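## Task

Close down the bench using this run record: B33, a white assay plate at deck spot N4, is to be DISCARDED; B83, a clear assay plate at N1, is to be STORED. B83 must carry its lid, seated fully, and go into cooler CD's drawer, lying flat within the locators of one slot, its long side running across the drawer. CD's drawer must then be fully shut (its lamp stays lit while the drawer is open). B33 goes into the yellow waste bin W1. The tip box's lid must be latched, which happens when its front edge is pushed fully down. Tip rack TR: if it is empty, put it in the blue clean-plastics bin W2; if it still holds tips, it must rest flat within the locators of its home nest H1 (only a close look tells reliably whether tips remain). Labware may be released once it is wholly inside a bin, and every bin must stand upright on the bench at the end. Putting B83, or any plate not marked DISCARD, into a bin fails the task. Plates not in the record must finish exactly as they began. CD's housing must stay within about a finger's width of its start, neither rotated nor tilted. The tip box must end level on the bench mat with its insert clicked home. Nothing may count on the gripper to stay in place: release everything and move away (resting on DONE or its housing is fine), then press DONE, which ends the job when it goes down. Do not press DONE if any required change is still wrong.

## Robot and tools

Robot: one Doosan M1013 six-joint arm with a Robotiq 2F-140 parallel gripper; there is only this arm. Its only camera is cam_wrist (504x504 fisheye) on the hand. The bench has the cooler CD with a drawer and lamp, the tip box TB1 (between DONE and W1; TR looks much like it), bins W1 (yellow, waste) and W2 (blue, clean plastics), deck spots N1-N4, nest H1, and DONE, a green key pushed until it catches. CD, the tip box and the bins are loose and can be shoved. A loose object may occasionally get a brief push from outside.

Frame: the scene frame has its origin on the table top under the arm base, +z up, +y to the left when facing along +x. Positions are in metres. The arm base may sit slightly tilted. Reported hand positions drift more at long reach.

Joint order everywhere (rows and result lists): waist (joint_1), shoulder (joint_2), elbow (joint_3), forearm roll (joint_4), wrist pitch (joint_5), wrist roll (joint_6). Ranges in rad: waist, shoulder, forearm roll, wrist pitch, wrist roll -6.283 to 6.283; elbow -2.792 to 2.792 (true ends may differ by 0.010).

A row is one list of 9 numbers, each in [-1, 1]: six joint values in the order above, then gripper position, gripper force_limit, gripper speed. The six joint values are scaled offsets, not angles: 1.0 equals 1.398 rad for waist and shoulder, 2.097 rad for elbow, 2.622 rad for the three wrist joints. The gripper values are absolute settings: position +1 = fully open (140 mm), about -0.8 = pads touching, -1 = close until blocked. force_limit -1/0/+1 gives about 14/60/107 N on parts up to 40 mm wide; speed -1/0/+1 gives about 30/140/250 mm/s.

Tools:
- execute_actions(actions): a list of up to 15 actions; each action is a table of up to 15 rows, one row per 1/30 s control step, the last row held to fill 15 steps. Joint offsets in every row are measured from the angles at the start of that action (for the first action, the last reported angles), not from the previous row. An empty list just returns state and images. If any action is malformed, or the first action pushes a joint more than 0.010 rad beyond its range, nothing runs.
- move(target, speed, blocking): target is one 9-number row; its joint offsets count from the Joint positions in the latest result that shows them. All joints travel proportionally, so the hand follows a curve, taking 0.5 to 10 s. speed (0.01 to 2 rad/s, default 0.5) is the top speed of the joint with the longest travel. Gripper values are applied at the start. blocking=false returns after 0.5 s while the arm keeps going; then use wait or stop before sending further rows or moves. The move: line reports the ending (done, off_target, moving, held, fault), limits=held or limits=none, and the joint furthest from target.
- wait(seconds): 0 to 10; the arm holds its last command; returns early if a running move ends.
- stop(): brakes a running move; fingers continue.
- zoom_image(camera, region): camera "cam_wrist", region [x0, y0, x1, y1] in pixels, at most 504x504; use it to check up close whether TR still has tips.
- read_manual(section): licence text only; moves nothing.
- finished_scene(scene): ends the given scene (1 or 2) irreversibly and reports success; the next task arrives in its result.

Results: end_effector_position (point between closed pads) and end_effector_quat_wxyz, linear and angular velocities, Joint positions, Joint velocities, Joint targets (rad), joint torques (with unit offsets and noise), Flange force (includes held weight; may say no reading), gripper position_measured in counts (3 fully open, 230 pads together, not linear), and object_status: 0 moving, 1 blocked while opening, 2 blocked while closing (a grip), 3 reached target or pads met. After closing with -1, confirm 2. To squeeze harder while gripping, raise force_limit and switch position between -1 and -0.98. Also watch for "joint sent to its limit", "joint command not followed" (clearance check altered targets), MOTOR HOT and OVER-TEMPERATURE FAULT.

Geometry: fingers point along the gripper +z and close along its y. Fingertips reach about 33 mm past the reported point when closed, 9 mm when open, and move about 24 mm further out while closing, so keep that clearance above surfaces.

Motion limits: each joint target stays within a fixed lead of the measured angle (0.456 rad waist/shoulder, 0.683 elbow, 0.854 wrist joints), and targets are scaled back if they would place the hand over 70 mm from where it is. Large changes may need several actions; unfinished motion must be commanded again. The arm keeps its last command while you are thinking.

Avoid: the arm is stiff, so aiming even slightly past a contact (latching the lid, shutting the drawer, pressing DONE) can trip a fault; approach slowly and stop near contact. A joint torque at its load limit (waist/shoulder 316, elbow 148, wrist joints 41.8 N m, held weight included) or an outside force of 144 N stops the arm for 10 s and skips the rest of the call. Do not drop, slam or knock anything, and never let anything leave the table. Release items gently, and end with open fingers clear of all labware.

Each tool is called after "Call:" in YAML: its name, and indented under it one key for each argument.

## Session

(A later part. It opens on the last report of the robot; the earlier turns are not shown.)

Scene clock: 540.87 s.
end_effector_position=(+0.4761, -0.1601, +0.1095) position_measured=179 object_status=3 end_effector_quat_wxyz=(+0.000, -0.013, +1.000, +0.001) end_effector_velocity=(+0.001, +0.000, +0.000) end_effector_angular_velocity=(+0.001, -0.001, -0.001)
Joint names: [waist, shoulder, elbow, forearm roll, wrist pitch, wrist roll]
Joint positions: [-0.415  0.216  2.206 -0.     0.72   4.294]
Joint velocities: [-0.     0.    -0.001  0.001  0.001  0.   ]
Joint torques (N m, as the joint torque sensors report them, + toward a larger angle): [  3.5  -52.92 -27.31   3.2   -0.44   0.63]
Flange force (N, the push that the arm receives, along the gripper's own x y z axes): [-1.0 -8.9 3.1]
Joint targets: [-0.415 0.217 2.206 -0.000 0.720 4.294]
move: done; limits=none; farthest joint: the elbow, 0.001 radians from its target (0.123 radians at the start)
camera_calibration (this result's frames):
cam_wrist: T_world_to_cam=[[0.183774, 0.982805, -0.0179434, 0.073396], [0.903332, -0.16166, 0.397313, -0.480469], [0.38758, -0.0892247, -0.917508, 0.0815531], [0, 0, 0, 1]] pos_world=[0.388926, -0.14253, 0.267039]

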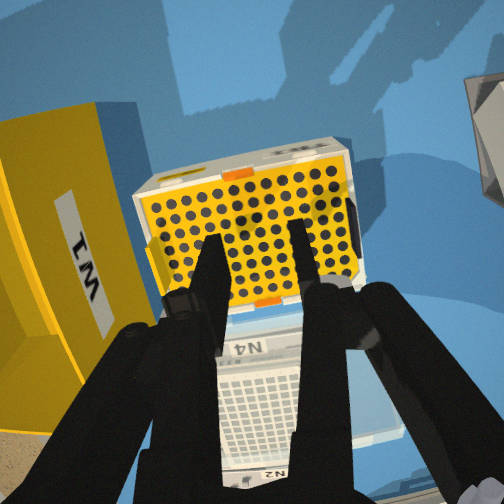

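Call:
move:
  target: [0,0.03,0.0078,0,-0.0222,0,-0.4,0,0]
  speed: 0.04

Call:
move:
  target: [0,0.0023,0.0005,0,-0.0016,0,-0.4,0,0]
  speed: 0.01

Scene clock: 559.60 s.
end_effector_position=(+0.4764, -0.1602, +0.0846) position_measured=179 object_status=3 end_effector_quat_wxyz=(-0.000, -0.013, +1.000, +0.001) end_effector_velocity=(+0.001, -0.000, -0.000) end_effector_angular_velocity=(+0.000, -0.000, -0.000)
Joint names: [waist, shoulder, elbow, forearm roll, wrist pitch, wrist roll]
Joint positions: [-0.415  0.256  2.22  -0.     0.667  4.294]
Joint velocities: [ 0.     0.001 -0.001  0.    -0.    -0.   ]
Joint torques (N m, as the joint torque sensors report them, + toward a larger angle): [  2.89 -31.81 -17.08   3.18  -4.48   0.53]
Flange force (N, the push that the arm receives, along the gripper's own x y z axes): [8.7 -3.9 -46.7]
Joint targets: [-0.415 0.256 2.220 -0.000 0.667 4.294]
FORCE FAULT: contact force on the arm reached its limit, and the arm stopped for 10 seconds. The contact can be on any part of the arm, not only on its tool. That time counts as 20 of the actions that you can send in this scene. The arm's remaining commands of this call were not run. The arm holds still and accepts commands again. Move the arm away from the contact; if what it grips holds it there, let go first. Pushing or pulling that hard again can fault the arm again.
move: fault; limits=none; farthest joint: the wrist pitch, 0.005 radians from its target (0.058 radians at the start)
camera_calibration (this result's frames):
cam_wrist: T_world_to_cam=[[0.183737, 0.982815, -0.0177339, 0.0729522], [0.90368, -0.161789, 0.396468, -0.470959], [0.386786, -0.0888717, -0.917877, 0.0590537], [0, 0, 0, 1]] pos_world=[0.389351, -0.142646, 0.242218]

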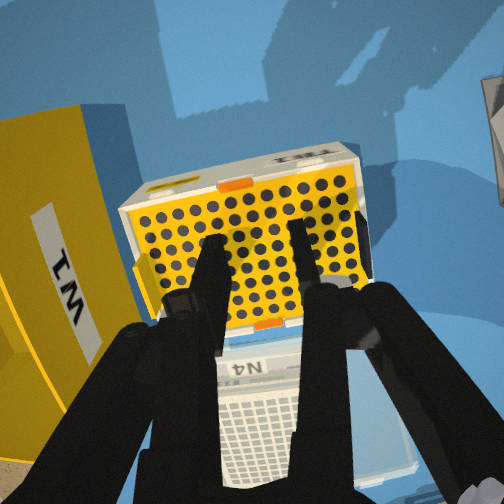

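not run: a fault stop came before this call.

Call:
move:
  target: [0,-0.153,-0.065,0,0.133,0,-1,0,0]
  speed: 0.3

Call:
move:
  target: [0.03,0.149,-0.118,0,0.015,0.015,-1,0,0]
  speed: 0.3

Call:
move:
  target: [0,0.0744,0.042,0,-0.0732,0,-1,0,0]
  speed: 0.15

Call:
move:
  target: [0,-0.101,0.0877,0,-0.0162,0,-1,0,0]
  speed: 0.06

Scene clock: 573.73 s.
end_effector_position=(+0.4758, -0.1603, +0.2493) position_measured=233 object_status=3 end_effector_quat_wxyz=(+0.001, -0.013, +1.000, +0.001) end_effector_velocity=(-0.000, -0.001, +0.001) end_effector_angular_velocity=(-0.001, -0.001, -0.000)
Joint names: [waist, shoulder, elbow, forearm roll, wrist pitch, wrist roll]
Joint positions: [-0.415  0.042  2.084 -0.     1.016  4.294]
Joint velocities: [-0.001 -0.001 -0.    -0.001  0.    -0.   ]
Joint torques (N m, as the joint torque sensors report them, + toward a larger angle): [  2.5  -42.93 -34.48   3.79  -0.34   0.6 ]
Flange force (N, the push that the arm receives, along the gripper's own x y z axes): [-3.3 -7.6 0.9]
Joint targets: [-0.415 0.042 2.084 -0.000 1.016 4.294]
move: done; limits=none; farthest joint: the waist, 0.000 radians from its target (0.000 radians at the start)
camera_calibration (this result's frames):
cam_wrist: T_world_to_cam=[[0.183863, 0.982785, -0.0180938, 0.0761193], [0.903108, -0.161633, 0.397832, -0.53575], [0.388059, -0.0894874, -0.91728, 0.209615], [0, 0, 0, 1]] pos_world=[0.388501, -0.142646, 0.406791]

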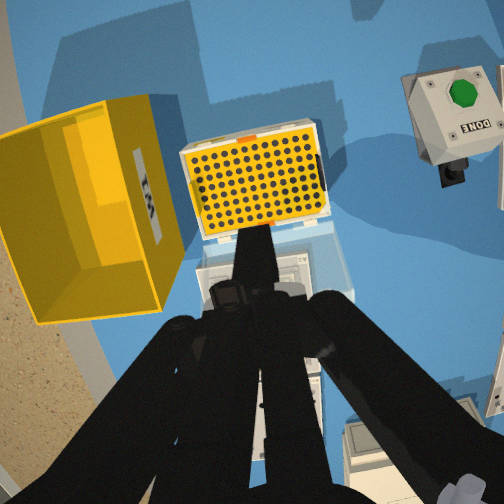

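Scene clock: 574.97 s.
end_effector_position=(+0.6123, -0.1878, +0.2495) position_measured=233 object_status=3 end_effector_quat_wxyz=(+0.000, -0.014, +1.000, +0.001) end_effector_velocity=(+0.001, -0.001, +0.001) end_effector_angular_velocity=(-0.002, -0.001, +0.000)
Joint names: [waist, shoulder, elbow, forearm roll, wrist pitch, wrist roll]
Joint positions: [-0.373  0.25   1.837 -0.     1.055  4.333]
Joint velocities: [-0.     0.    -0.001 -0.002 -0.     0.   ]
Joint torques (N m, as the joint torque sensors report them, + toward a larger angle): [  3.6  -65.   -36.29   3.98  -0.52   0.61]
Flange force (N, the push that the arm receives, along the gripper's own x y z axes): [-2.1 -7.6 1.4]
Joint targets: [-0.373 0.250 1.837 -0.000 1.055 4.333]
move: done; limits=none; farthest joint: the waist, 0.000 radians from its target (0.042 radians at the start)
camera_calibration (this result's frames):
cam_wrist: T_world_to_cam=[[0.181294, 0.983263, -0.018086, 0.0797862], [0.903578, -0.159286, 0.397713, -0.663361], [0.388175, -0.0884449, -0.917332, 0.154502], [0, 0, 0, 1]] pos_world=[0.52496, -0.17045, 0.406999]

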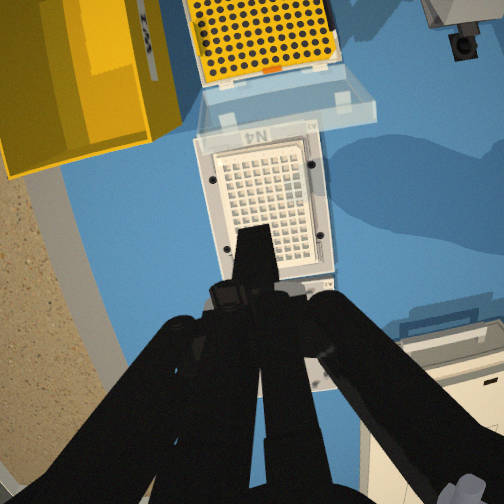

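Scene clock: 576.60 s.
end_effector_position=(+0.6123, -0.1876, +0.1426) position_measured=233 object_status=3 end_effector_quat_wxyz=(+0.000, -0.014, +1.000, +0.001) end_effector_velocity=(+0.000, -0.000, -0.000) end_effector_angular_velocity=(+0.001, +0.000, -0.002)
Joint names: [waist, shoulder, elbow, forearm roll, wrist pitch, wrist roll]
Joint positions: [-0.373  0.354  1.925 -0.     0.863  4.333]
Joint velocities: [-0.001  0.001 -0.001  0.002  0.001 -0.   ]
Joint torques (N m, as the joint torque sensors report them, + toward a larger angle): [  3.04 -72.16 -31.14   3.45  -0.28   0.54]
Flange force (N, the push that the arm receives, along the gripper's own x y z axes): [-4.9 -7.6 3.9]
Joint targets: [-0.373 0.354 1.925 -0.000 0.863 4.333]
move: done; limits=none; farthest joint: the waist, 0.000 radians from its target (0.000 radians at the start)
camera_calibration (this result's frames):
cam_wrist: T_world_to_cam=[[0.181236, 0.983275, -0.0180224, 0.0776439], [0.903649, -0.159272, 0.397556, -0.620842], [0.388036, -0.0883372, -0.917401, 0.0565596], [0, 0, 0, 1]] pos_world=[0.525005, -0.170232, 0.300107]

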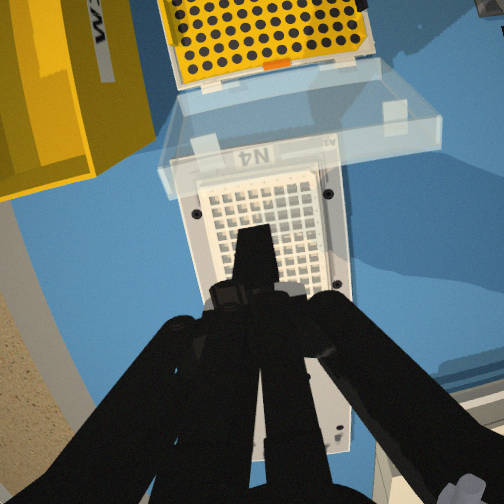

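Scene clock: 579.97 s.
end_effector_position=(+0.5184, -0.1532, +0.1492) position_measured=233 object_status=3 end_effector_quat_wxyz=(+0.000, -0.014, +1.000, +0.001) end_effector_velocity=(+0.000, -0.000, -0.000) end_effector_angular_velocity=(+0.000, -0.000, -0.001)
Joint names: [waist, shoulder, elbow, forearm roll, wrist pitch, wrist roll]
Joint positions: [-0.373  0.213  2.109 -0.     0.821  4.333]
Joint velocities: [-0.     0.001  0.     0.    -0.001  0.   ]
Joint torques (N m, as the joint torque sensors report them, + toward a larger angle): [  2.97 -54.72 -29.79   3.38  -0.37   0.51]
Flange force (N, the push that the arm receives, along the gripper's own x y z axes): [-2.6 -7.7 2.2]
Joint targets: [-0.373 0.213 2.109 -0.000 0.821 4.333]
move: done; limits=none; farthest joint: the waist, 0.000 radians from its target (0.000 radians at the start)
camera_calibration (this result's frames):
cam_wrist: T_world_to_cam=[[0.181221, 0.983278, -0.0179722, 0.0609937], [0.903742, -0.1593, 0.397334, -0.533187], [0.387827, -0.0882475, -0.917498, 0.102226], [0, 0, 0, 1]] pos_world=[0.431164, -0.135889, 0.306741]

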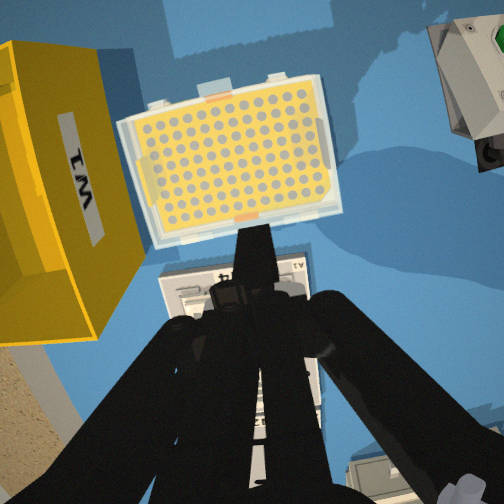

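Call:
move:
  target: [-0.047,-0.026,0.069,0,-0.0418,-0.03,-0.2,0,0]
  speed: 0.15

Call:
move:
  target: [0,0.0046,0.0013,0,-0.0035,0,-0.2,0,0]
  speed: 0.01

Call:
move:
  target: [0,0.0023,0.0007,0,-0.0018,0,-0.2,0,0]
  speed: 0.01

Scene clock: 588.87 s.
end_effector_position=(+0.4476, -0.1604, +0.1115) position_measured=154 object_status=3 end_effector_quat_wxyz=(+0.001, -0.021, +1.000, +0.001) end_effector_velocity=(-0.001, +0.001, -0.001) end_effector_angular_velocity=(+0.002, +0.001, -0.001)
Joint names: [waist, shoulder, elbow, forearm roll, wrist pitch, wrist roll]
Joint positions: [-0.439  0.177  2.253 -0.     0.711  4.255]
Joint velocities: [-0.     0.001  0.001  0.001  0.    -0.   ]
Joint torques (N m, as the joint torque sensors report them, + toward a larger angle): [  2.28 -49.07 -25.85   3.02  -0.51   0.49]
Flange force (N, the push that the arm receives, along the gripper's own x y z axes): [-4.7 -7.9 3.6]
Joint targets: [-0.439 0.177 2.253 -0.000 0.711 4.255]
move: done; limits=none; farthest joint: the waist, 0.000 radians from its target (0.066 radians at the start)
camera_calibration (this result's frames):
cam_wrist: T_world_to_cam=[[0.168491, 0.985535, -0.0182027, 0.0863234], [0.905266, -0.147408, 0.398452, -0.454221], [0.390005, -0.0836136, -0.917009, 0.0942035], [0, 0, 0, 1]] pos_world=[0.359906, -0.144154, 0.268942]

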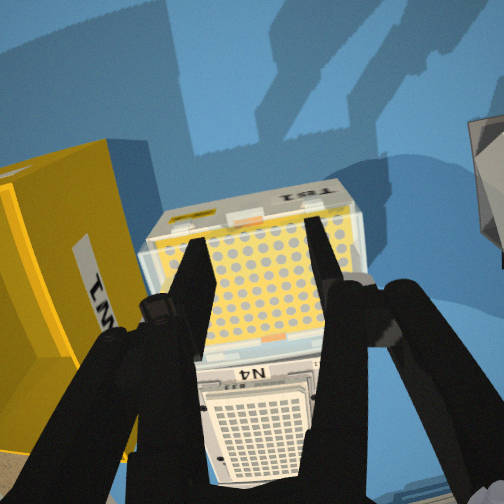

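Scene clock: 590.00 s.
end_effector_position=(+0.4476, -0.1604, +0.1075) position_measured=154 object_status=3 end_effector_quat_wxyz=(+0.001, -0.021, +1.000, +0.001) end_effector_velocity=(-0.000, -0.000, +0.000) end_effector_angular_velocity=(+0.000, +0.000, -0.001)
Joint names: [waist, shoulder, elbow, forearm roll, wrist pitch, wrist roll]
Joint positions: [-0.439  0.183  2.256 -0.     0.702  4.255]
Joint velocities: [-0.001 -0.    -0.     0.     0.    -0.   ]
Joint torques (N m, as the joint torque sensors report them, + toward a larger angle): [  2.62 -49.21 -26.74   2.97  -0.41   0.54]
Flange force (N, the push that the arm receives, along the gripper's own x y z axes): [-1.8 -7.8 3.8]
Joint targets: [-0.439 0.183 2.256 -0.000 0.702 4.255]
move: done; limits=none; farthest joint: the waist, 0.000 radians from its target (0.000 radians at the start)
camera_calibration (this result's frames):
cam_wrist: T_world_to_cam=[[0.168489, 0.985535, -0.0182052, 0.086254], [0.905259, -0.147404, 0.39847, -0.45265], [0.390022, -0.0836182, -0.917001, 0.0904823], [0, 0, 0, 1]] pos_world=[0.359942, -0.144163, 0.26491]

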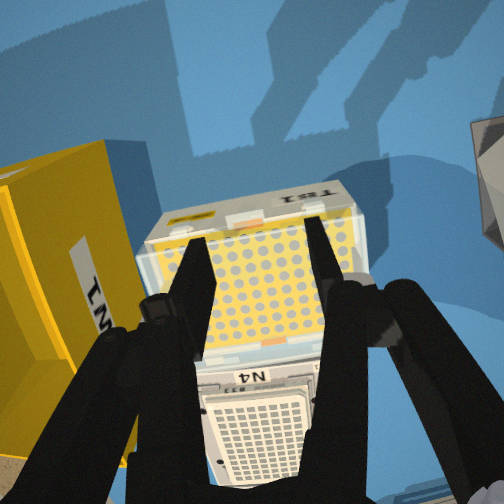

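Scene clock: 590.70 s.
end_effector_position=(+0.4476, -0.1604, +0.1054) position_measured=154 object_status=3 end_effector_quat_wxyz=(+0.001, -0.021, +1.000, +0.001) end_effector_velocity=(-0.000, -0.001, -0.000) end_effector_angular_velocity=(-0.000, +0.002, +0.000)
Joint names: [waist, shoulder, elbow, forearm roll, wrist pitch, wrist roll]
Joint positions: [-0.439  0.186  2.257 -0.     0.697  4.255]
Joint velocities: [-0.001  0.001 -0.    -0.001  0.001 -0.   ]
Joint torques (N m, as the joint torque sensors report them, + toward a larger angle): [  2.94 -49.24 -26.65   2.86  -0.38   0.64]
Flange force (N, the push that the arm receives, along the gripper's own x y z axes): [-1.5 -8.8 4.9]
Joint targets: [-0.439 0.186 2.257 -0.000 0.697 4.255]
move: done; limits=none; farthest joint: the waist, 0.000 radians from its target (0.000 radians at the start)
camera_calibration (this result's frames):
cam_wrist: T_world_to_cam=[[0.168489, 0.985535, -0.0182152, 0.0862075], [0.905243, -0.147396, 0.398509, -0.451809], [0.39006, -0.0836335, -0.916983, 0.0885922], [0, 0, 0, 1]] pos_world=[0.359915, -0.144146, 0.262858]

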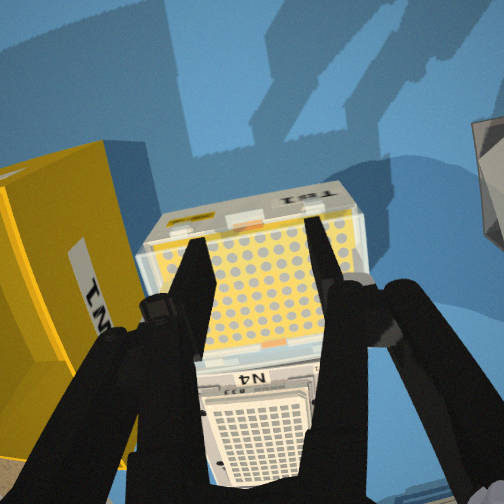

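Call:
move:
  target: [0,0.0023,0.0007,0,-0.0018,0,-0.2,0,0]
  speed: 0.01

Scene clock: 593.93 s.
end_effector_position=(+0.4476, -0.1604, +0.1035) position_measured=154 object_status=3 end_effector_quat_wxyz=(+0.001, -0.021, +1.000, +0.001) end_effector_velocity=(+0.002, -0.000, +0.000) end_effector_angular_velocity=(+0.000, -0.003, -0.002)
Joint names: [waist, shoulder, elbow, forearm roll, wrist pitch, wrist roll]
Joint positions: [-0.439  0.189  2.259 -0.     0.693  4.255]
Joint velocities: [-0.     0.001 -0.002  0.002 -0.001  0.   ]
Joint torques (N m, as the joint torque sensors report them, + toward a larger angle): [  3.52 -30.67 -17.98   3.35  -3.76   0.58]
Flange force (N, the push that the arm receives, along the gripper's own x y z axes): [7.1 -6.2 -39.6]
Joint targets: [-0.439 0.190 2.259 -0.000 0.693 4.255]
move: done; limits=none; farthest joint: the waist, 0.000 radians from its target (0.000 radians at the start)
camera_calibration (this result's frames):
cam_wrist: T_world_to_cam=[[0.168491, 0.985534, -0.0182536, 0.086171], [0.905184, -0.147371, 0.398653, -0.451017], [0.390196, -0.0836925, -0.91692, 0.0867189], [0, 0, 0, 1]] pos_world=[0.359896, -0.144133, 0.260886]

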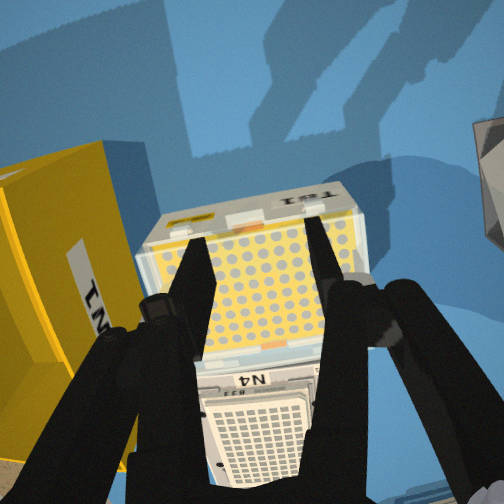

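Call:
zoom_image:
  camera: "cam_wrist"
  region: [130,170,380,290]

Call:
move:
  target: [0,-0.0035,-0.001,0,0.0027,0,-0.2,0,0]
  speed: 0.02

Call:
zoom_image:
  camera: "cam_wrist"
  region: [130,170,380,290]

Region (130, 170, 380, 290) of cam_wrist's 504x504 image, scaled by 2.016, with more detail than that image has; it fills the top 242 rows of this view, and the rest is white.

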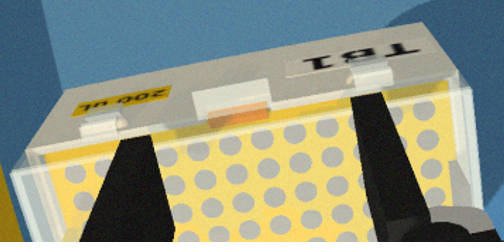

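Scene clock: 599.13 s.
end_effector_position=(+0.4476, -0.1604, +0.1065) position_measured=154 object_status=3 end_effector_quat_wxyz=(+0.001, -0.021, +1.000, +0.001) end_effector_velocity=(-0.000, +0.000, -0.000) end_effector_angular_velocity=(+0.000, +0.001, +0.001)
Joint names: [waist, shoulder, elbow, forearm roll, wrist pitch, wrist roll]
Joint positions: [-0.439  0.185  2.257 -0.     0.7    4.255]
Joint velocities: [ 0.     0.     0.    -0.001  0.001  0.   ]
Joint torques (N m, as the joint torque sensors report them, + toward a larger angle): [  2.76 -50.57 -26.2    3.03  -0.43   0.61]
Flange force (N, the push that the arm receives, along the gripper's own x y z axes): [-4.3 -9.3 6.7]
Joint targets: [-0.439 0.184 2.257 -0.000 0.700 4.255]
move: done; limits=none; farthest joint: the waist, 0.000 radians from its target (0.000 radians at the start)
camera_calibration (this result's frames):
cam_wrist: T_world_to_cam=[[0.16849, 0.985535, -0.0182285, 0.0862265], [0.905224, -0.147388, 0.398555, -0.452225], [0.390103, -0.0836535, -0.916963, 0.0895782], [0, 0, 0, 1]] pos_world=[0.359892, -0.144138, 0.263948]

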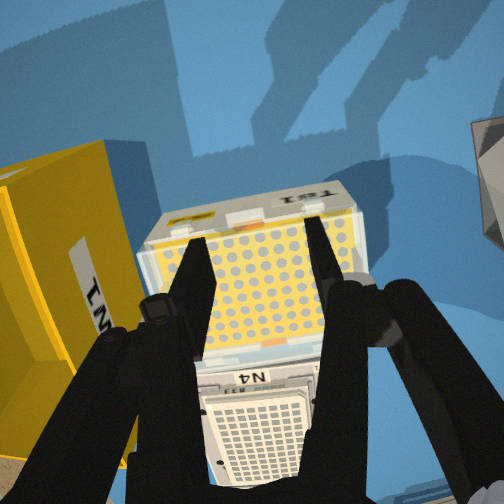

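Region (130, 170, 380, 290) of cam_wrist's 504x504 image, scaled by 2.016, with more detail than that image has; it fills the top 242 rows of this view, and the rest is white.

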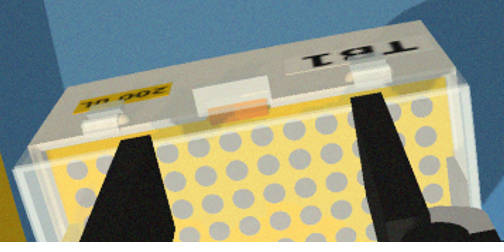

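Call:
move:
  target: [0.0615,0.1686,-0.1818,0,0.0553,0.063,0.55,-0.2,0]
  speed: 0.3

Call:
move:
  target: [0,0.051,0.0144,0,-0.0387,0,0.55,-0.2,0]
  speed: 0.1

Scene clock: 608.80 s.
end_effector_position=(+0.6465, -0.1856, +0.1201) position_measured=59 object_status=3 end_effector_quat_wxyz=(+0.001, +0.019, +1.000, +0.001) end_effector_velocity=(-0.000, -0.001, +0.000) end_effector_angular_velocity=(-0.001, +0.001, +0.001)
Joint names: [waist, shoulder, elbow, forearm roll, wrist pitch, wrist roll]
Joint positions: [-0.353  0.42   1.876 -0.     0.845  4.42 ]
Joint velocities: [-0.     0.    -0.    -0.002  0.001  0.   ]
Joint torques (N m, as the joint torque sensors report them, + toward a larger angle): [  3.03 -76.54 -30.48   3.44  -0.38   0.71]
Flange force (N, the push that the arm receives, along the gripper's own x y z axes): [-3.9 -6.5 2.5]
Joint targets: [-0.353 0.420 1.876 -0.000 0.845 4.420]
move: done; limits=none; farthest joint: the shoulder, 0.001 radians from its target (0.236 radians at the start)
camera_calibration (this result's frames):
cam_wrist: T_world_to_cam=[[0.245941, 0.969115, -0.0181415, 0.0246068], [0.89053, -0.218529, 0.399001, -0.645196], [0.382714, -0.114286, -0.916771, 0.0213741], [0, 0, 0, 1]] pos_world=[0.560335, -0.162398, 0.277476]

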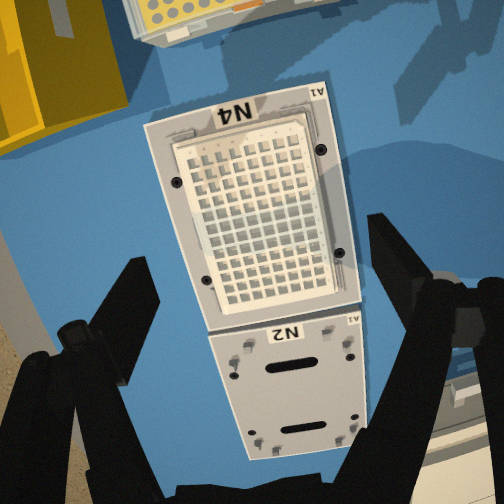

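Scene clock: 610.13 s.
end_effector_position=(+0.6466, -0.1855, +0.0602) position_measured=59 object_status=3 end_effector_quat_wxyz=(+0.001, +0.019, +1.000, +0.001) end_effector_velocity=(+0.001, -0.000, +0.001) end_effector_angular_velocity=(-0.000, -0.003, -0.001)
Joint names: [waist, shoulder, elbow, forearm roll, wrist pitch, wrist roll]
Joint positions: [-0.353  0.491  1.906 -0.     0.743  4.42 ]
Joint velocities: [ 0.    -0.002 -0.     0.001 -0.001 -0.   ]
Joint torques (N m, as the joint torque sensors report them, + toward a larger angle): [  2.74 -79.83 -28.08   3.12  -0.57   0.57]
Flange force (N, the push that the arm receives, along the gripper's own x y z axes): [-2.1 -5.4 1.2]
Joint targets: [-0.353 0.492 1.906 -0.000 0.743 4.420]
move: done; limits=none; farthest joint: the waist, 0.000 radians from its target (0.000 radians at the start)
camera_calibration (this result's frames):
cam_wrist: T_world_to_cam=[[0.245915, 0.969122, -0.0181173, 0.0234062], [0.890542, -0.218516, 0.398981, -0.621311], [0.382702, -0.11425, -0.91678, -0.0335414], [0, 0, 0, 1]] pos_world=[0.560384, -0.162282, 0.217565]

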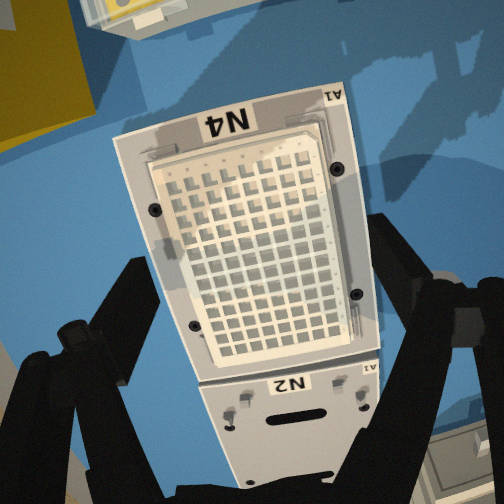

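Call:
move:
  target: [0,0.014,0.0029,0,-0.0098,-0.012,0.55,-0.2,0]
  speed: 0.04

Call:
move:
  target: [0,0,0,0,0,0,0.05,-0.2,-0.8]

Call:
move:
  target: [0,-0.136,-0.0523,0,0.1147,0,0.05,-0.2,-0.8]
  speed: 0.15

Call:
move:
  target: [-0.231,-0.116,0.1014,0,-0.0193,-0.1215,0.05,-0.2,-0.8]
  speed: 0.3

Call:
move:
  target: [0,0.058,0.029,0,-0.054,0,0.05,-0.2,-0.8]
  speed: 0.1

Scene clock: 627.00 s.
end_effector_position=(+0.6466, -0.1854, +0.0448) position_measured=59 object_status=3 end_effector_quat_wxyz=(+0.001, +0.003, +1.000, +0.001) end_effector_velocity=(+0.000, +0.000, -0.000) end_effector_angular_velocity=(-0.001, -0.000, +0.002)
Joint names: [waist, shoulder, elbow, forearm roll, wrist pitch, wrist roll]
Joint positions: [-0.353  0.511  1.912 -0.     0.718  4.388]
Joint velocities: [ 0.001  0.     0.    -0.001 -0.001 -0.001]
Joint torques (N m, as the joint torque sensors report them, + toward a larger angle): [  4.02 -81.75 -26.75   3.    -0.36   0.39]
Flange force (N, the push that the arm receives, along the gripper's own x y z axes): [-3.7 -7.5 3.8]
Joint targets: [-0.353 0.511 1.912 -0.000 0.718 4.388]
move: done; limits=none; farthest joint: the waist, 0.000 radians from its target (0.000 radians at the start)
camera_calibration (this result's frames):
cam_wrist: T_world_to_cam=[[0.215344, 0.976369, -0.0181804, 0.0442129], [0.896936, -0.190393, 0.399068, -0.614094], [0.386177, -0.102243, -0.916741, -0.0476733], [0, 0, 0, 1]] pos_world=[0.559692, -0.164962, 0.202165]

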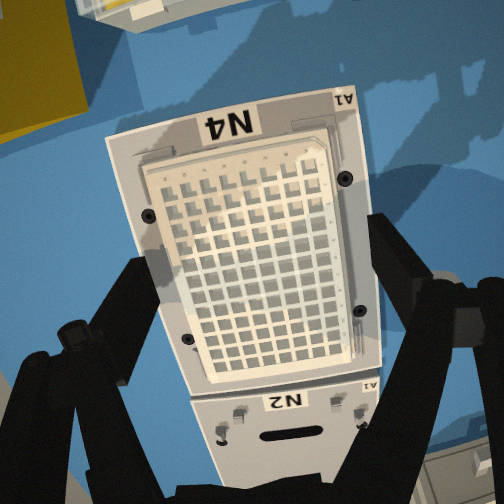

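Scene clock: 627.73 s.
end_effector_position=(+0.6466, -0.1855, +0.0448) position_measured=104 object_status=0 end_effector_quat_wxyz=(+0.001, +0.003, +1.000, +0.001) end_effector_velocity=(-0.001, -0.001, -0.000) end_effector_angular_velocity=(-0.000, +0.001, -0.000)
Joint names: [waist, shoulder, elbow, forearm roll, wrist pitch, wrist roll]
Joint positions: [-0.353  0.511  1.912 -0.     0.717  4.388]
Joint velocities: [-0.001 -0.     0.001 -0.001  0.001  0.   ]
Joint torques (N m, as the joint torque sensors report them, + toward a larger angle): [ 13.28 -56.87 -15.08   6.86  -1.08   0.42]
Flange force (N, the push that the arm receives, along the gripper's own x y z axes): [4.2 -20.0 -33.8]
Joint targets: [-0.353 0.511 1.912 -0.000 0.718 4.388]
move: done; limits=none; farthest joint: the wrist pitch, 0.001 radians from its target (0.000 radians at the start)
camera_calibration (this result's frames):
cam_wrist: T_world_to_cam=[[0.215378, 0.976361, -0.0182082, 0.044245], [0.896909, -0.190408, 0.399123, -0.614095], [0.386222, -0.102293, -0.916716, -0.0477237], [0, 0, 0, 1]] pos_world=[0.559689, -0.165009, 0.202156]

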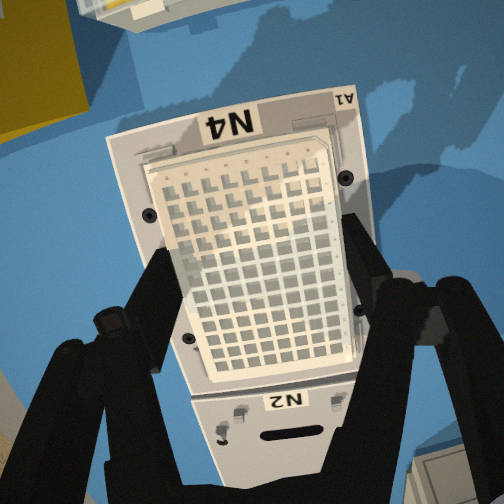

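Scene clock: 630.10 s.
end_effector_position=(+0.6462, -0.1858, +0.2198) position_measured=105 object_status=2 end_effector_quat_wxyz=(+0.001, +0.003, +1.000, +0.001) end_effector_velocity=(-0.000, -0.000, -0.000) end_effector_angular_velocity=(-0.000, +0.001, -0.000)
Joint names: [waist, shoulder, elbow, forearm roll, wrist pitch, wrist roll]
Joint positions: [-0.353  0.321  1.802 -0.     1.018  4.388]
Joint velocities: [-0. -0.  0. -0.  0.  0.]
Joint torques (N m, as the joint torque sensors report them, + toward a larger angle): [  3.22 -71.89 -35.15   3.89  -0.47   0.46]
Flange force (N, the push that the arm receives, along the gripper's own x y z axes): [-4.5 -7.1 2.8]
Joint targets: [-0.353 0.321 1.802 -0.000 1.018 4.388]
move: done; limits=none; farthest joint: the waist, 0.000 radians from its target (0.000 radians at the start)
camera_calibration (this result's frames):
cam_wrist: T_world_to_cam=[[0.215438, 0.976349, -0.018173, 0.0477227], [0.897239, -0.190568, 0.398305, -0.683745], [0.385421, -0.102115, -0.917073, 0.113446], [0, 0, 0, 1]] pos_world=[0.559476, -0.165309, 0.377244]

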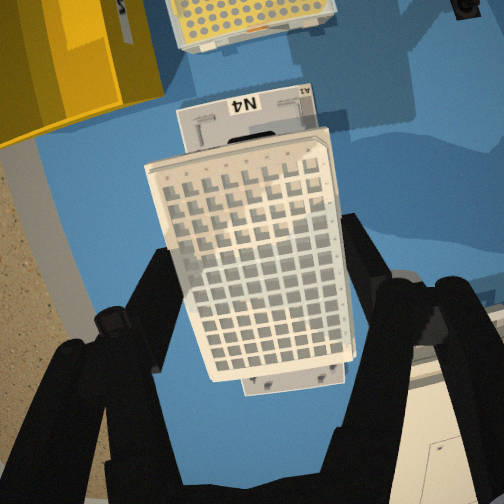

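Scene clock: 631.57 s.
end_effector_position=(+0.4643, -0.3126, +0.2196) position_measured=105 object_status=2 end_effector_quat_wxyz=(+0.001, +0.005, +1.000, +0.001) end_effector_velocity=(-0.001, -0.000, -0.001) end_effector_angular_velocity=(+0.002, +0.001, -0.002)
Joint names: [waist, shoulder, elbow, forearm roll, wrist pitch, wrist roll]
Joint positions: [-0.676  0.159  2.015 -0.     0.968  4.07 ]
Joint velocities: [-0.002  0.002  0.001  0.001 -0.001 -0.   ]
Joint torques (N m, as the joint torque sensors report them, + toward a larger angle): [  3.39 -54.87 -34.31   3.79  -0.51   0.86]
Flange force (N, the push that the arm receives, along the gripper's own x y z axes): [-1.4 -10.1 4.2]
Joint targets: [-0.676 0.159 2.015 -0.000 0.968 4.070]
move: done; limits=none; farthest joint: the waist, 0.000 radians from its target (0.323 radians at the start)
camera_calibration (this result's frames):
cam_wrist: T_world_to_cam=[[0.219759, 0.975382, -0.0183028, 0.208492], [0.896406, -0.194492, 0.398283, -0.545435], [0.384919, -0.103933, -0.91708, 0.170067], [0, 0, 0, 1]] pos_world=[0.37765, -0.291766, 0.377019]

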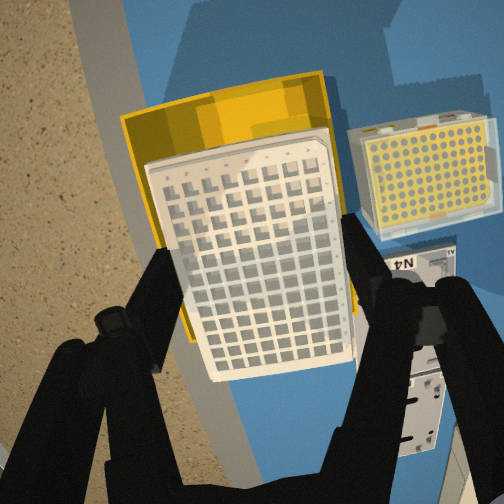

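Scene clock: 633.30 s.
end_effector_position=(+0.4642, -0.3123, +0.1477) position_measured=105 object_status=2 end_effector_quat_wxyz=(+0.001, +0.005, +1.000, +0.001) end_effector_velocity=(+0.000, -0.000, -0.001) end_effector_angular_velocity=(+0.000, +0.001, +0.000)
Joint names: [waist, shoulder, elbow, forearm roll, wrist pitch, wrist roll]
Joint positions: [-0.676  0.24   2.076 -0.     0.826  4.07 ]
Joint velocities: [-0.     0.001 -0.    -0.    -0.001  0.   ]
Joint torques (N m, as the joint torque sensors report them, + toward a larger angle): [  2.5  -57.96 -30.2    3.4   -0.52   0.45]
Flange force (N, the push that the arm receives, along the gripper's own x y z axes): [-0.9 -6.6 1.9]
Joint targets: [-0.676 0.240 2.076 -0.000 0.826 4.070]
move: done; limits=none; farthest joint: the waist, 0.000 radians from its target (0.000 radians at the start)
camera_calibration (this result's frames):
cam_wrist: T_world_to_cam=[[0.219705, 0.975398, -0.018139, 0.206915], [0.896512, -0.194534, 0.398024, -0.516658], [0.384703, -0.10371, -0.917196, 0.104428], [0, 0, 0, 1]] pos_world=[0.377556, -0.291502, 0.305176]

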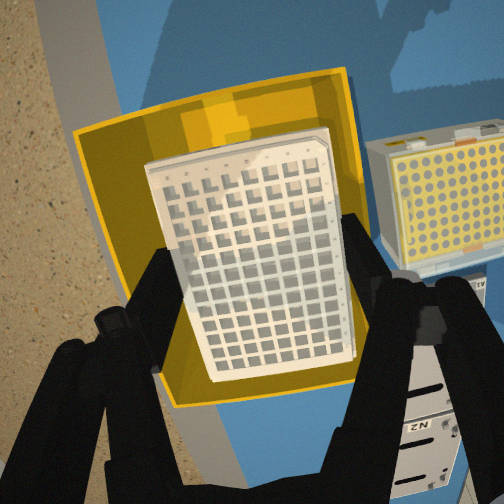

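Call:
move:
  target: [0,0.0458,0.0073,0,-0.0302,0,0.05,-0.2,-0.8]
  speed: 0.05

Call:
move:
  target: [0,0,0,0,0,0,0.3,-0.2,-0.8]

Call:
move:
  target: [0,-0.1037,-0.0363,0,0.0843,0,0.3,-0.2,-0.8]
  speed: 0.2

Call:
move:
  target: [0.468,-0.075,0.1475,0,-0.078,0.245,-1,0,0]
  speed: 0.5

Scene clock: 643.00 s.
end_effector_position=(+0.4697, -0.3164, +0.1057) position_measured=105 object_status=2 end_effector_quat_wxyz=(+0.001, +0.005, +1.000, +0.001) end_effector_velocity=(+0.000, +0.001, -0.001) end_effector_angular_velocity=(+0.002, +0.001, +0.001)
Joint names: [waist, shoulder, elbow, forearm roll, wrist pitch, wrist roll]
Joint positions: [-0.676  0.304  2.091 -0.     0.747  4.07 ]
Joint velocities: [ 0.001  0.002  0.     0.001  0.    -0.001]
Joint torques (N m, as the joint torque sensors report them, + toward a larger angle): [  2.95 -62.66 -27.66   3.19  -0.62   0.59]
Flange force (N, the push that the arm receives, along the gripper's own x y z axes): [-1.7 -8.3 3.5]
Joint targets: [-0.676 0.304 2.091 -0.000 0.747 4.070]
move: done; limits=none; farthest joint: the waist, 0.000 radians from its target (0.000 radians at the start)
camera_calibration (this result's frames):
cam_wrist: T_world_to_cam=[[0.219697, 0.975401, -0.0180543, 0.208937], [0.896559, -0.194573, 0.397898, -0.505687], [0.384597, -0.103603, -0.917252, 0.0634316], [0, 0, 0, 1]] pos_world=[0.38308, -0.295619, 0.263167]

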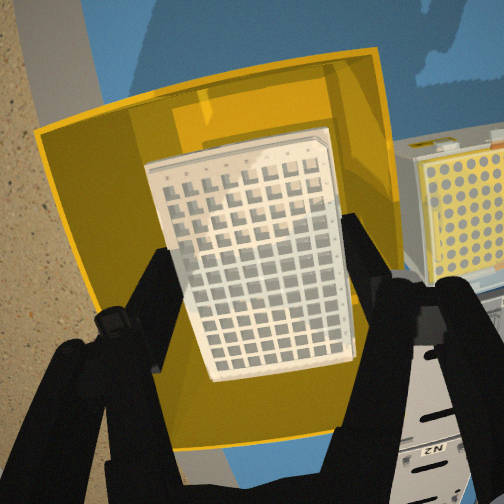

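Scene clock: 643.50 s.
end_effector_position=(+0.4697, -0.3164, +0.1057) position_measured=91 object_status=3 end_effector_quat_wxyz=(+0.001, +0.005, +1.000, +0.001) end_effector_velocity=(-0.000, +0.000, -0.000) end_effector_angular_velocity=(+0.001, +0.001, -0.000)
Joint names: [waist, shoulder, elbow, forearm roll, wrist pitch, wrist roll]
Joint positions: [-0.676  0.304  2.091 -0.     0.747  4.07 ]
Joint velocities: [-0.     0.     0.001 -0.     0.    -0.   ]
Joint torques (N m, as the joint torque sensors report them, + toward a larger angle): [  2.95 -62.15 -27.92   3.1   -0.46   0.5 ]
Flange force (N, the push that the arm receives, along the gripper's own x y z axes): [-0.4 -7.4 3.1]
Joint targets: [-0.676 0.304 2.091 -0.000 0.747 4.070]
move: done; limits=none; farthest joint: the waist, 0.000 radians from its target (0.000 radians at the start)
camera_calibration (this result's frames):
cam_wrist: T_world_to_cam=[[0.219697, 0.975401, -0.0180535, 0.208936], [0.89656, -0.194574, 0.397896, -0.505683], [0.384595, -0.103602, -0.917253, 0.0634266], [0, 0, 0, 1]] pos_world=[0.383079, -0.295618, 0.263159]

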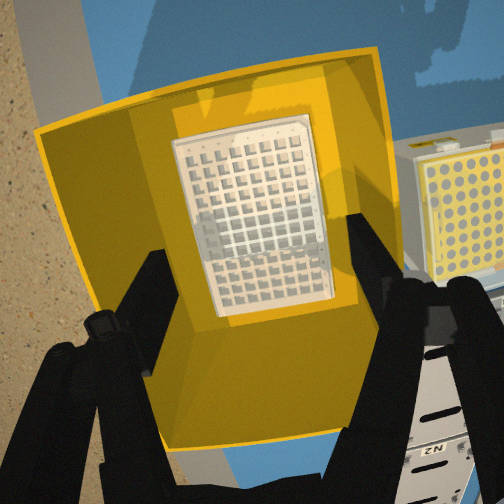

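Scene clock: 644.97 s.
end_effector_position=(+0.4642, -0.3126, +0.2195) position_measured=91 object_status=3 end_effector_quat_wxyz=(+0.001, +0.005, +1.000, +0.001) end_effector_velocity=(-0.000, +0.000, +0.000) end_effector_angular_velocity=(+0.000, -0.001, -0.001)
Joint names: [waist, shoulder, elbow, forearm roll, wrist pitch, wrist roll]
Joint positions: [-0.676  0.159  2.015 -0.     0.968  4.07 ]
Joint velocities: [-0.    -0.001  0.001  0.001 -0.    -0.   ]
Joint torques (N m, as the joint torque sensors report them, + toward a larger angle): [  2.22 -54.58 -33.69   3.8   -0.3    0.57]
Flange force (N, the push that the arm receives, along the gripper's own x y z axes): [-2.8 -7.6 3.0]
Joint targets: [-0.676 0.159 2.015 -0.000 0.968 4.070]
move: done; limits=none; farthest joint: the waist, 0.000 radians from its target (0.000 radians at the start)
camera_calibration (this result's frames):
cam_wrist: T_world_to_cam=[[0.21975, 0.975388, -0.0181328, 0.208418], [0.896535, -0.194587, 0.397946, -0.545345], [0.384623, -0.103705, -0.91723, 0.170282], [0, 0, 0, 1]] pos_world=[0.377626, -0.291746, 0.376985]

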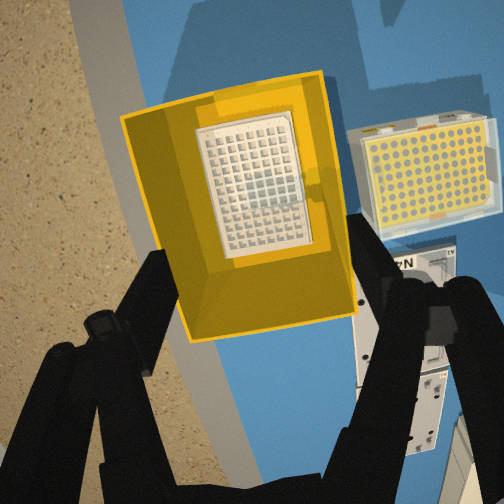

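Scene clock: 646.73 s.
end_effector_position=(+0.4200, +0.0346, +0.1400) position_measured=233 object_status=3 end_effector_quat_wxyz=(+0.001, -0.001, +1.000, +0.001) end_effector_velocity=(-0.000, -0.000, +0.000) end_effector_angular_velocity=(-0.000, -0.000, +0.000)
Joint names: [waist, shoulder, elbow, forearm roll, wrist pitch, wrist roll]
Joint positions: [-0.021  0.054  2.324 -0.     0.763  4.712]
Joint velocities: [ 0.    -0.001  0.001 -0.     0.001  0.   ]
Joint torques (N m, as the joint torque sensors report them, + toward a larger angle): [  1.55 -37.29 -27.98   3.23  -0.42   0.51]
Flange force (N, the push that the arm receives, along the gripper's own x y z axes): [-5.9 -4.4 2.8]
Joint targets: [-0.021 0.054 2.324 -0.000 0.763 4.712]
move: done; limits=none; farthest joint: the waist, 0.000 radians from its target (0.654 radians at the start)
camera_calibration (this result's frames):
cam_wrist: T_world_to_cam=[[0.207938, 0.977975, -0.0180532, -0.117079], [0.898743, -0.183742, 0.398121, -0.40782], [0.386035, -0.0990095, -0.917155, 0.149646], [0, 0, 0, 1]] pos_world=[0.333102, 0.0543827, 0.297496]

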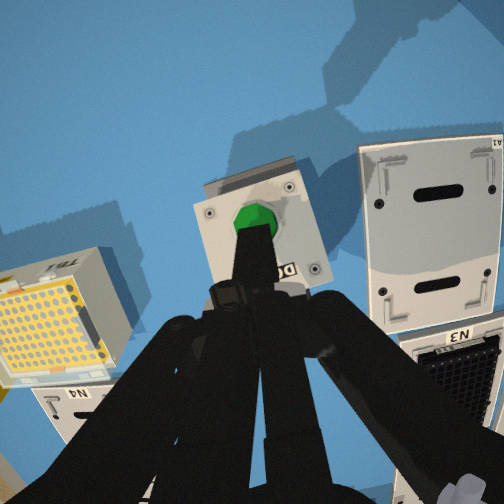

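Call:
move:
  target: [0,0.043,0.0137,0,-0.0339,0,-1,0,0]
  speed: 0.06

Call:
move:
  target: [0,0.005,0.0014,0,-0.0038,0,-1,0,0]
  speed: 0.015

Call:
move:
  target: [0,0.005,0.0014,0,-0.0038,0,-1,0,0]
  speed: 0.015

Scene clock: 653.67 s.
end_effector_position=(+0.4200, +0.0347, +0.1072) position_measured=233 object_status=3 end_effector_quat_wxyz=(+0.001, -0.001, +1.000, +0.001) end_effector_velocity=(+0.001, +0.000, +0.001) end_effector_angular_velocity=(+0.000, -0.002, -0.001)
Joint names: [waist, shoulder, elbow, forearm roll, wrist pitch, wrist roll]
Joint positions: [-0.021  0.109  2.35  -0.     0.682  4.712]
Joint velocities: [ 0.    -0.001 -0.001  0.001 -0.     0.   ]
Joint torques (N m, as the joint torque sensors report them, + toward a larger angle): no reading
Flange force (N, the push that the arm receives, along the gripper's own x y z axes): no reading
move: unfinished (the scene ended)
camera_calibration (this result's frames):
cam_wrist: T_world_to_cam=[[0.207926, 0.977978, -0.0180265, -0.117722], [0.898733, -0.183739, 0.398145, -0.394715], [0.386065, -0.0989856, -0.917145, 0.119556], [0, 0, 0, 1]] pos_world=[0.333064, 0.0544392, 0.264682]
The task's run has ended: the event that ends the task has happened. This ends this scene only. If you have not yet called finished_scene for this scene, call it to go on to the next scene.

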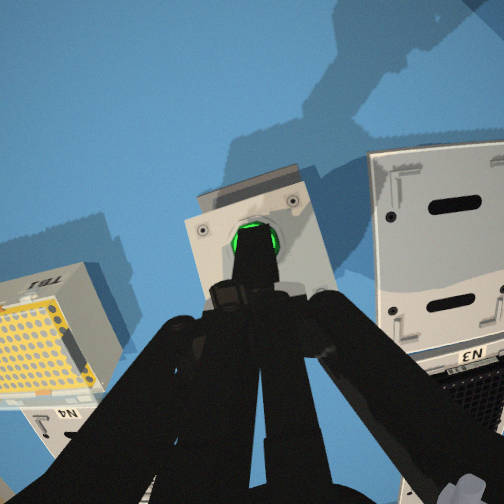

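The task's run has ended: the event that ends the task has happened. This scene is finished. If you have not yet called finished_scene for this scene, call it to go on to the next scene.

The task's run has ended: the event that ends the task has happened. This scene is finished. If you have not yet called finished_scene for this scene, call it to go on to the next scene.

Call:
finished_scene:
  scene: 1

The scene is finished: the task was done.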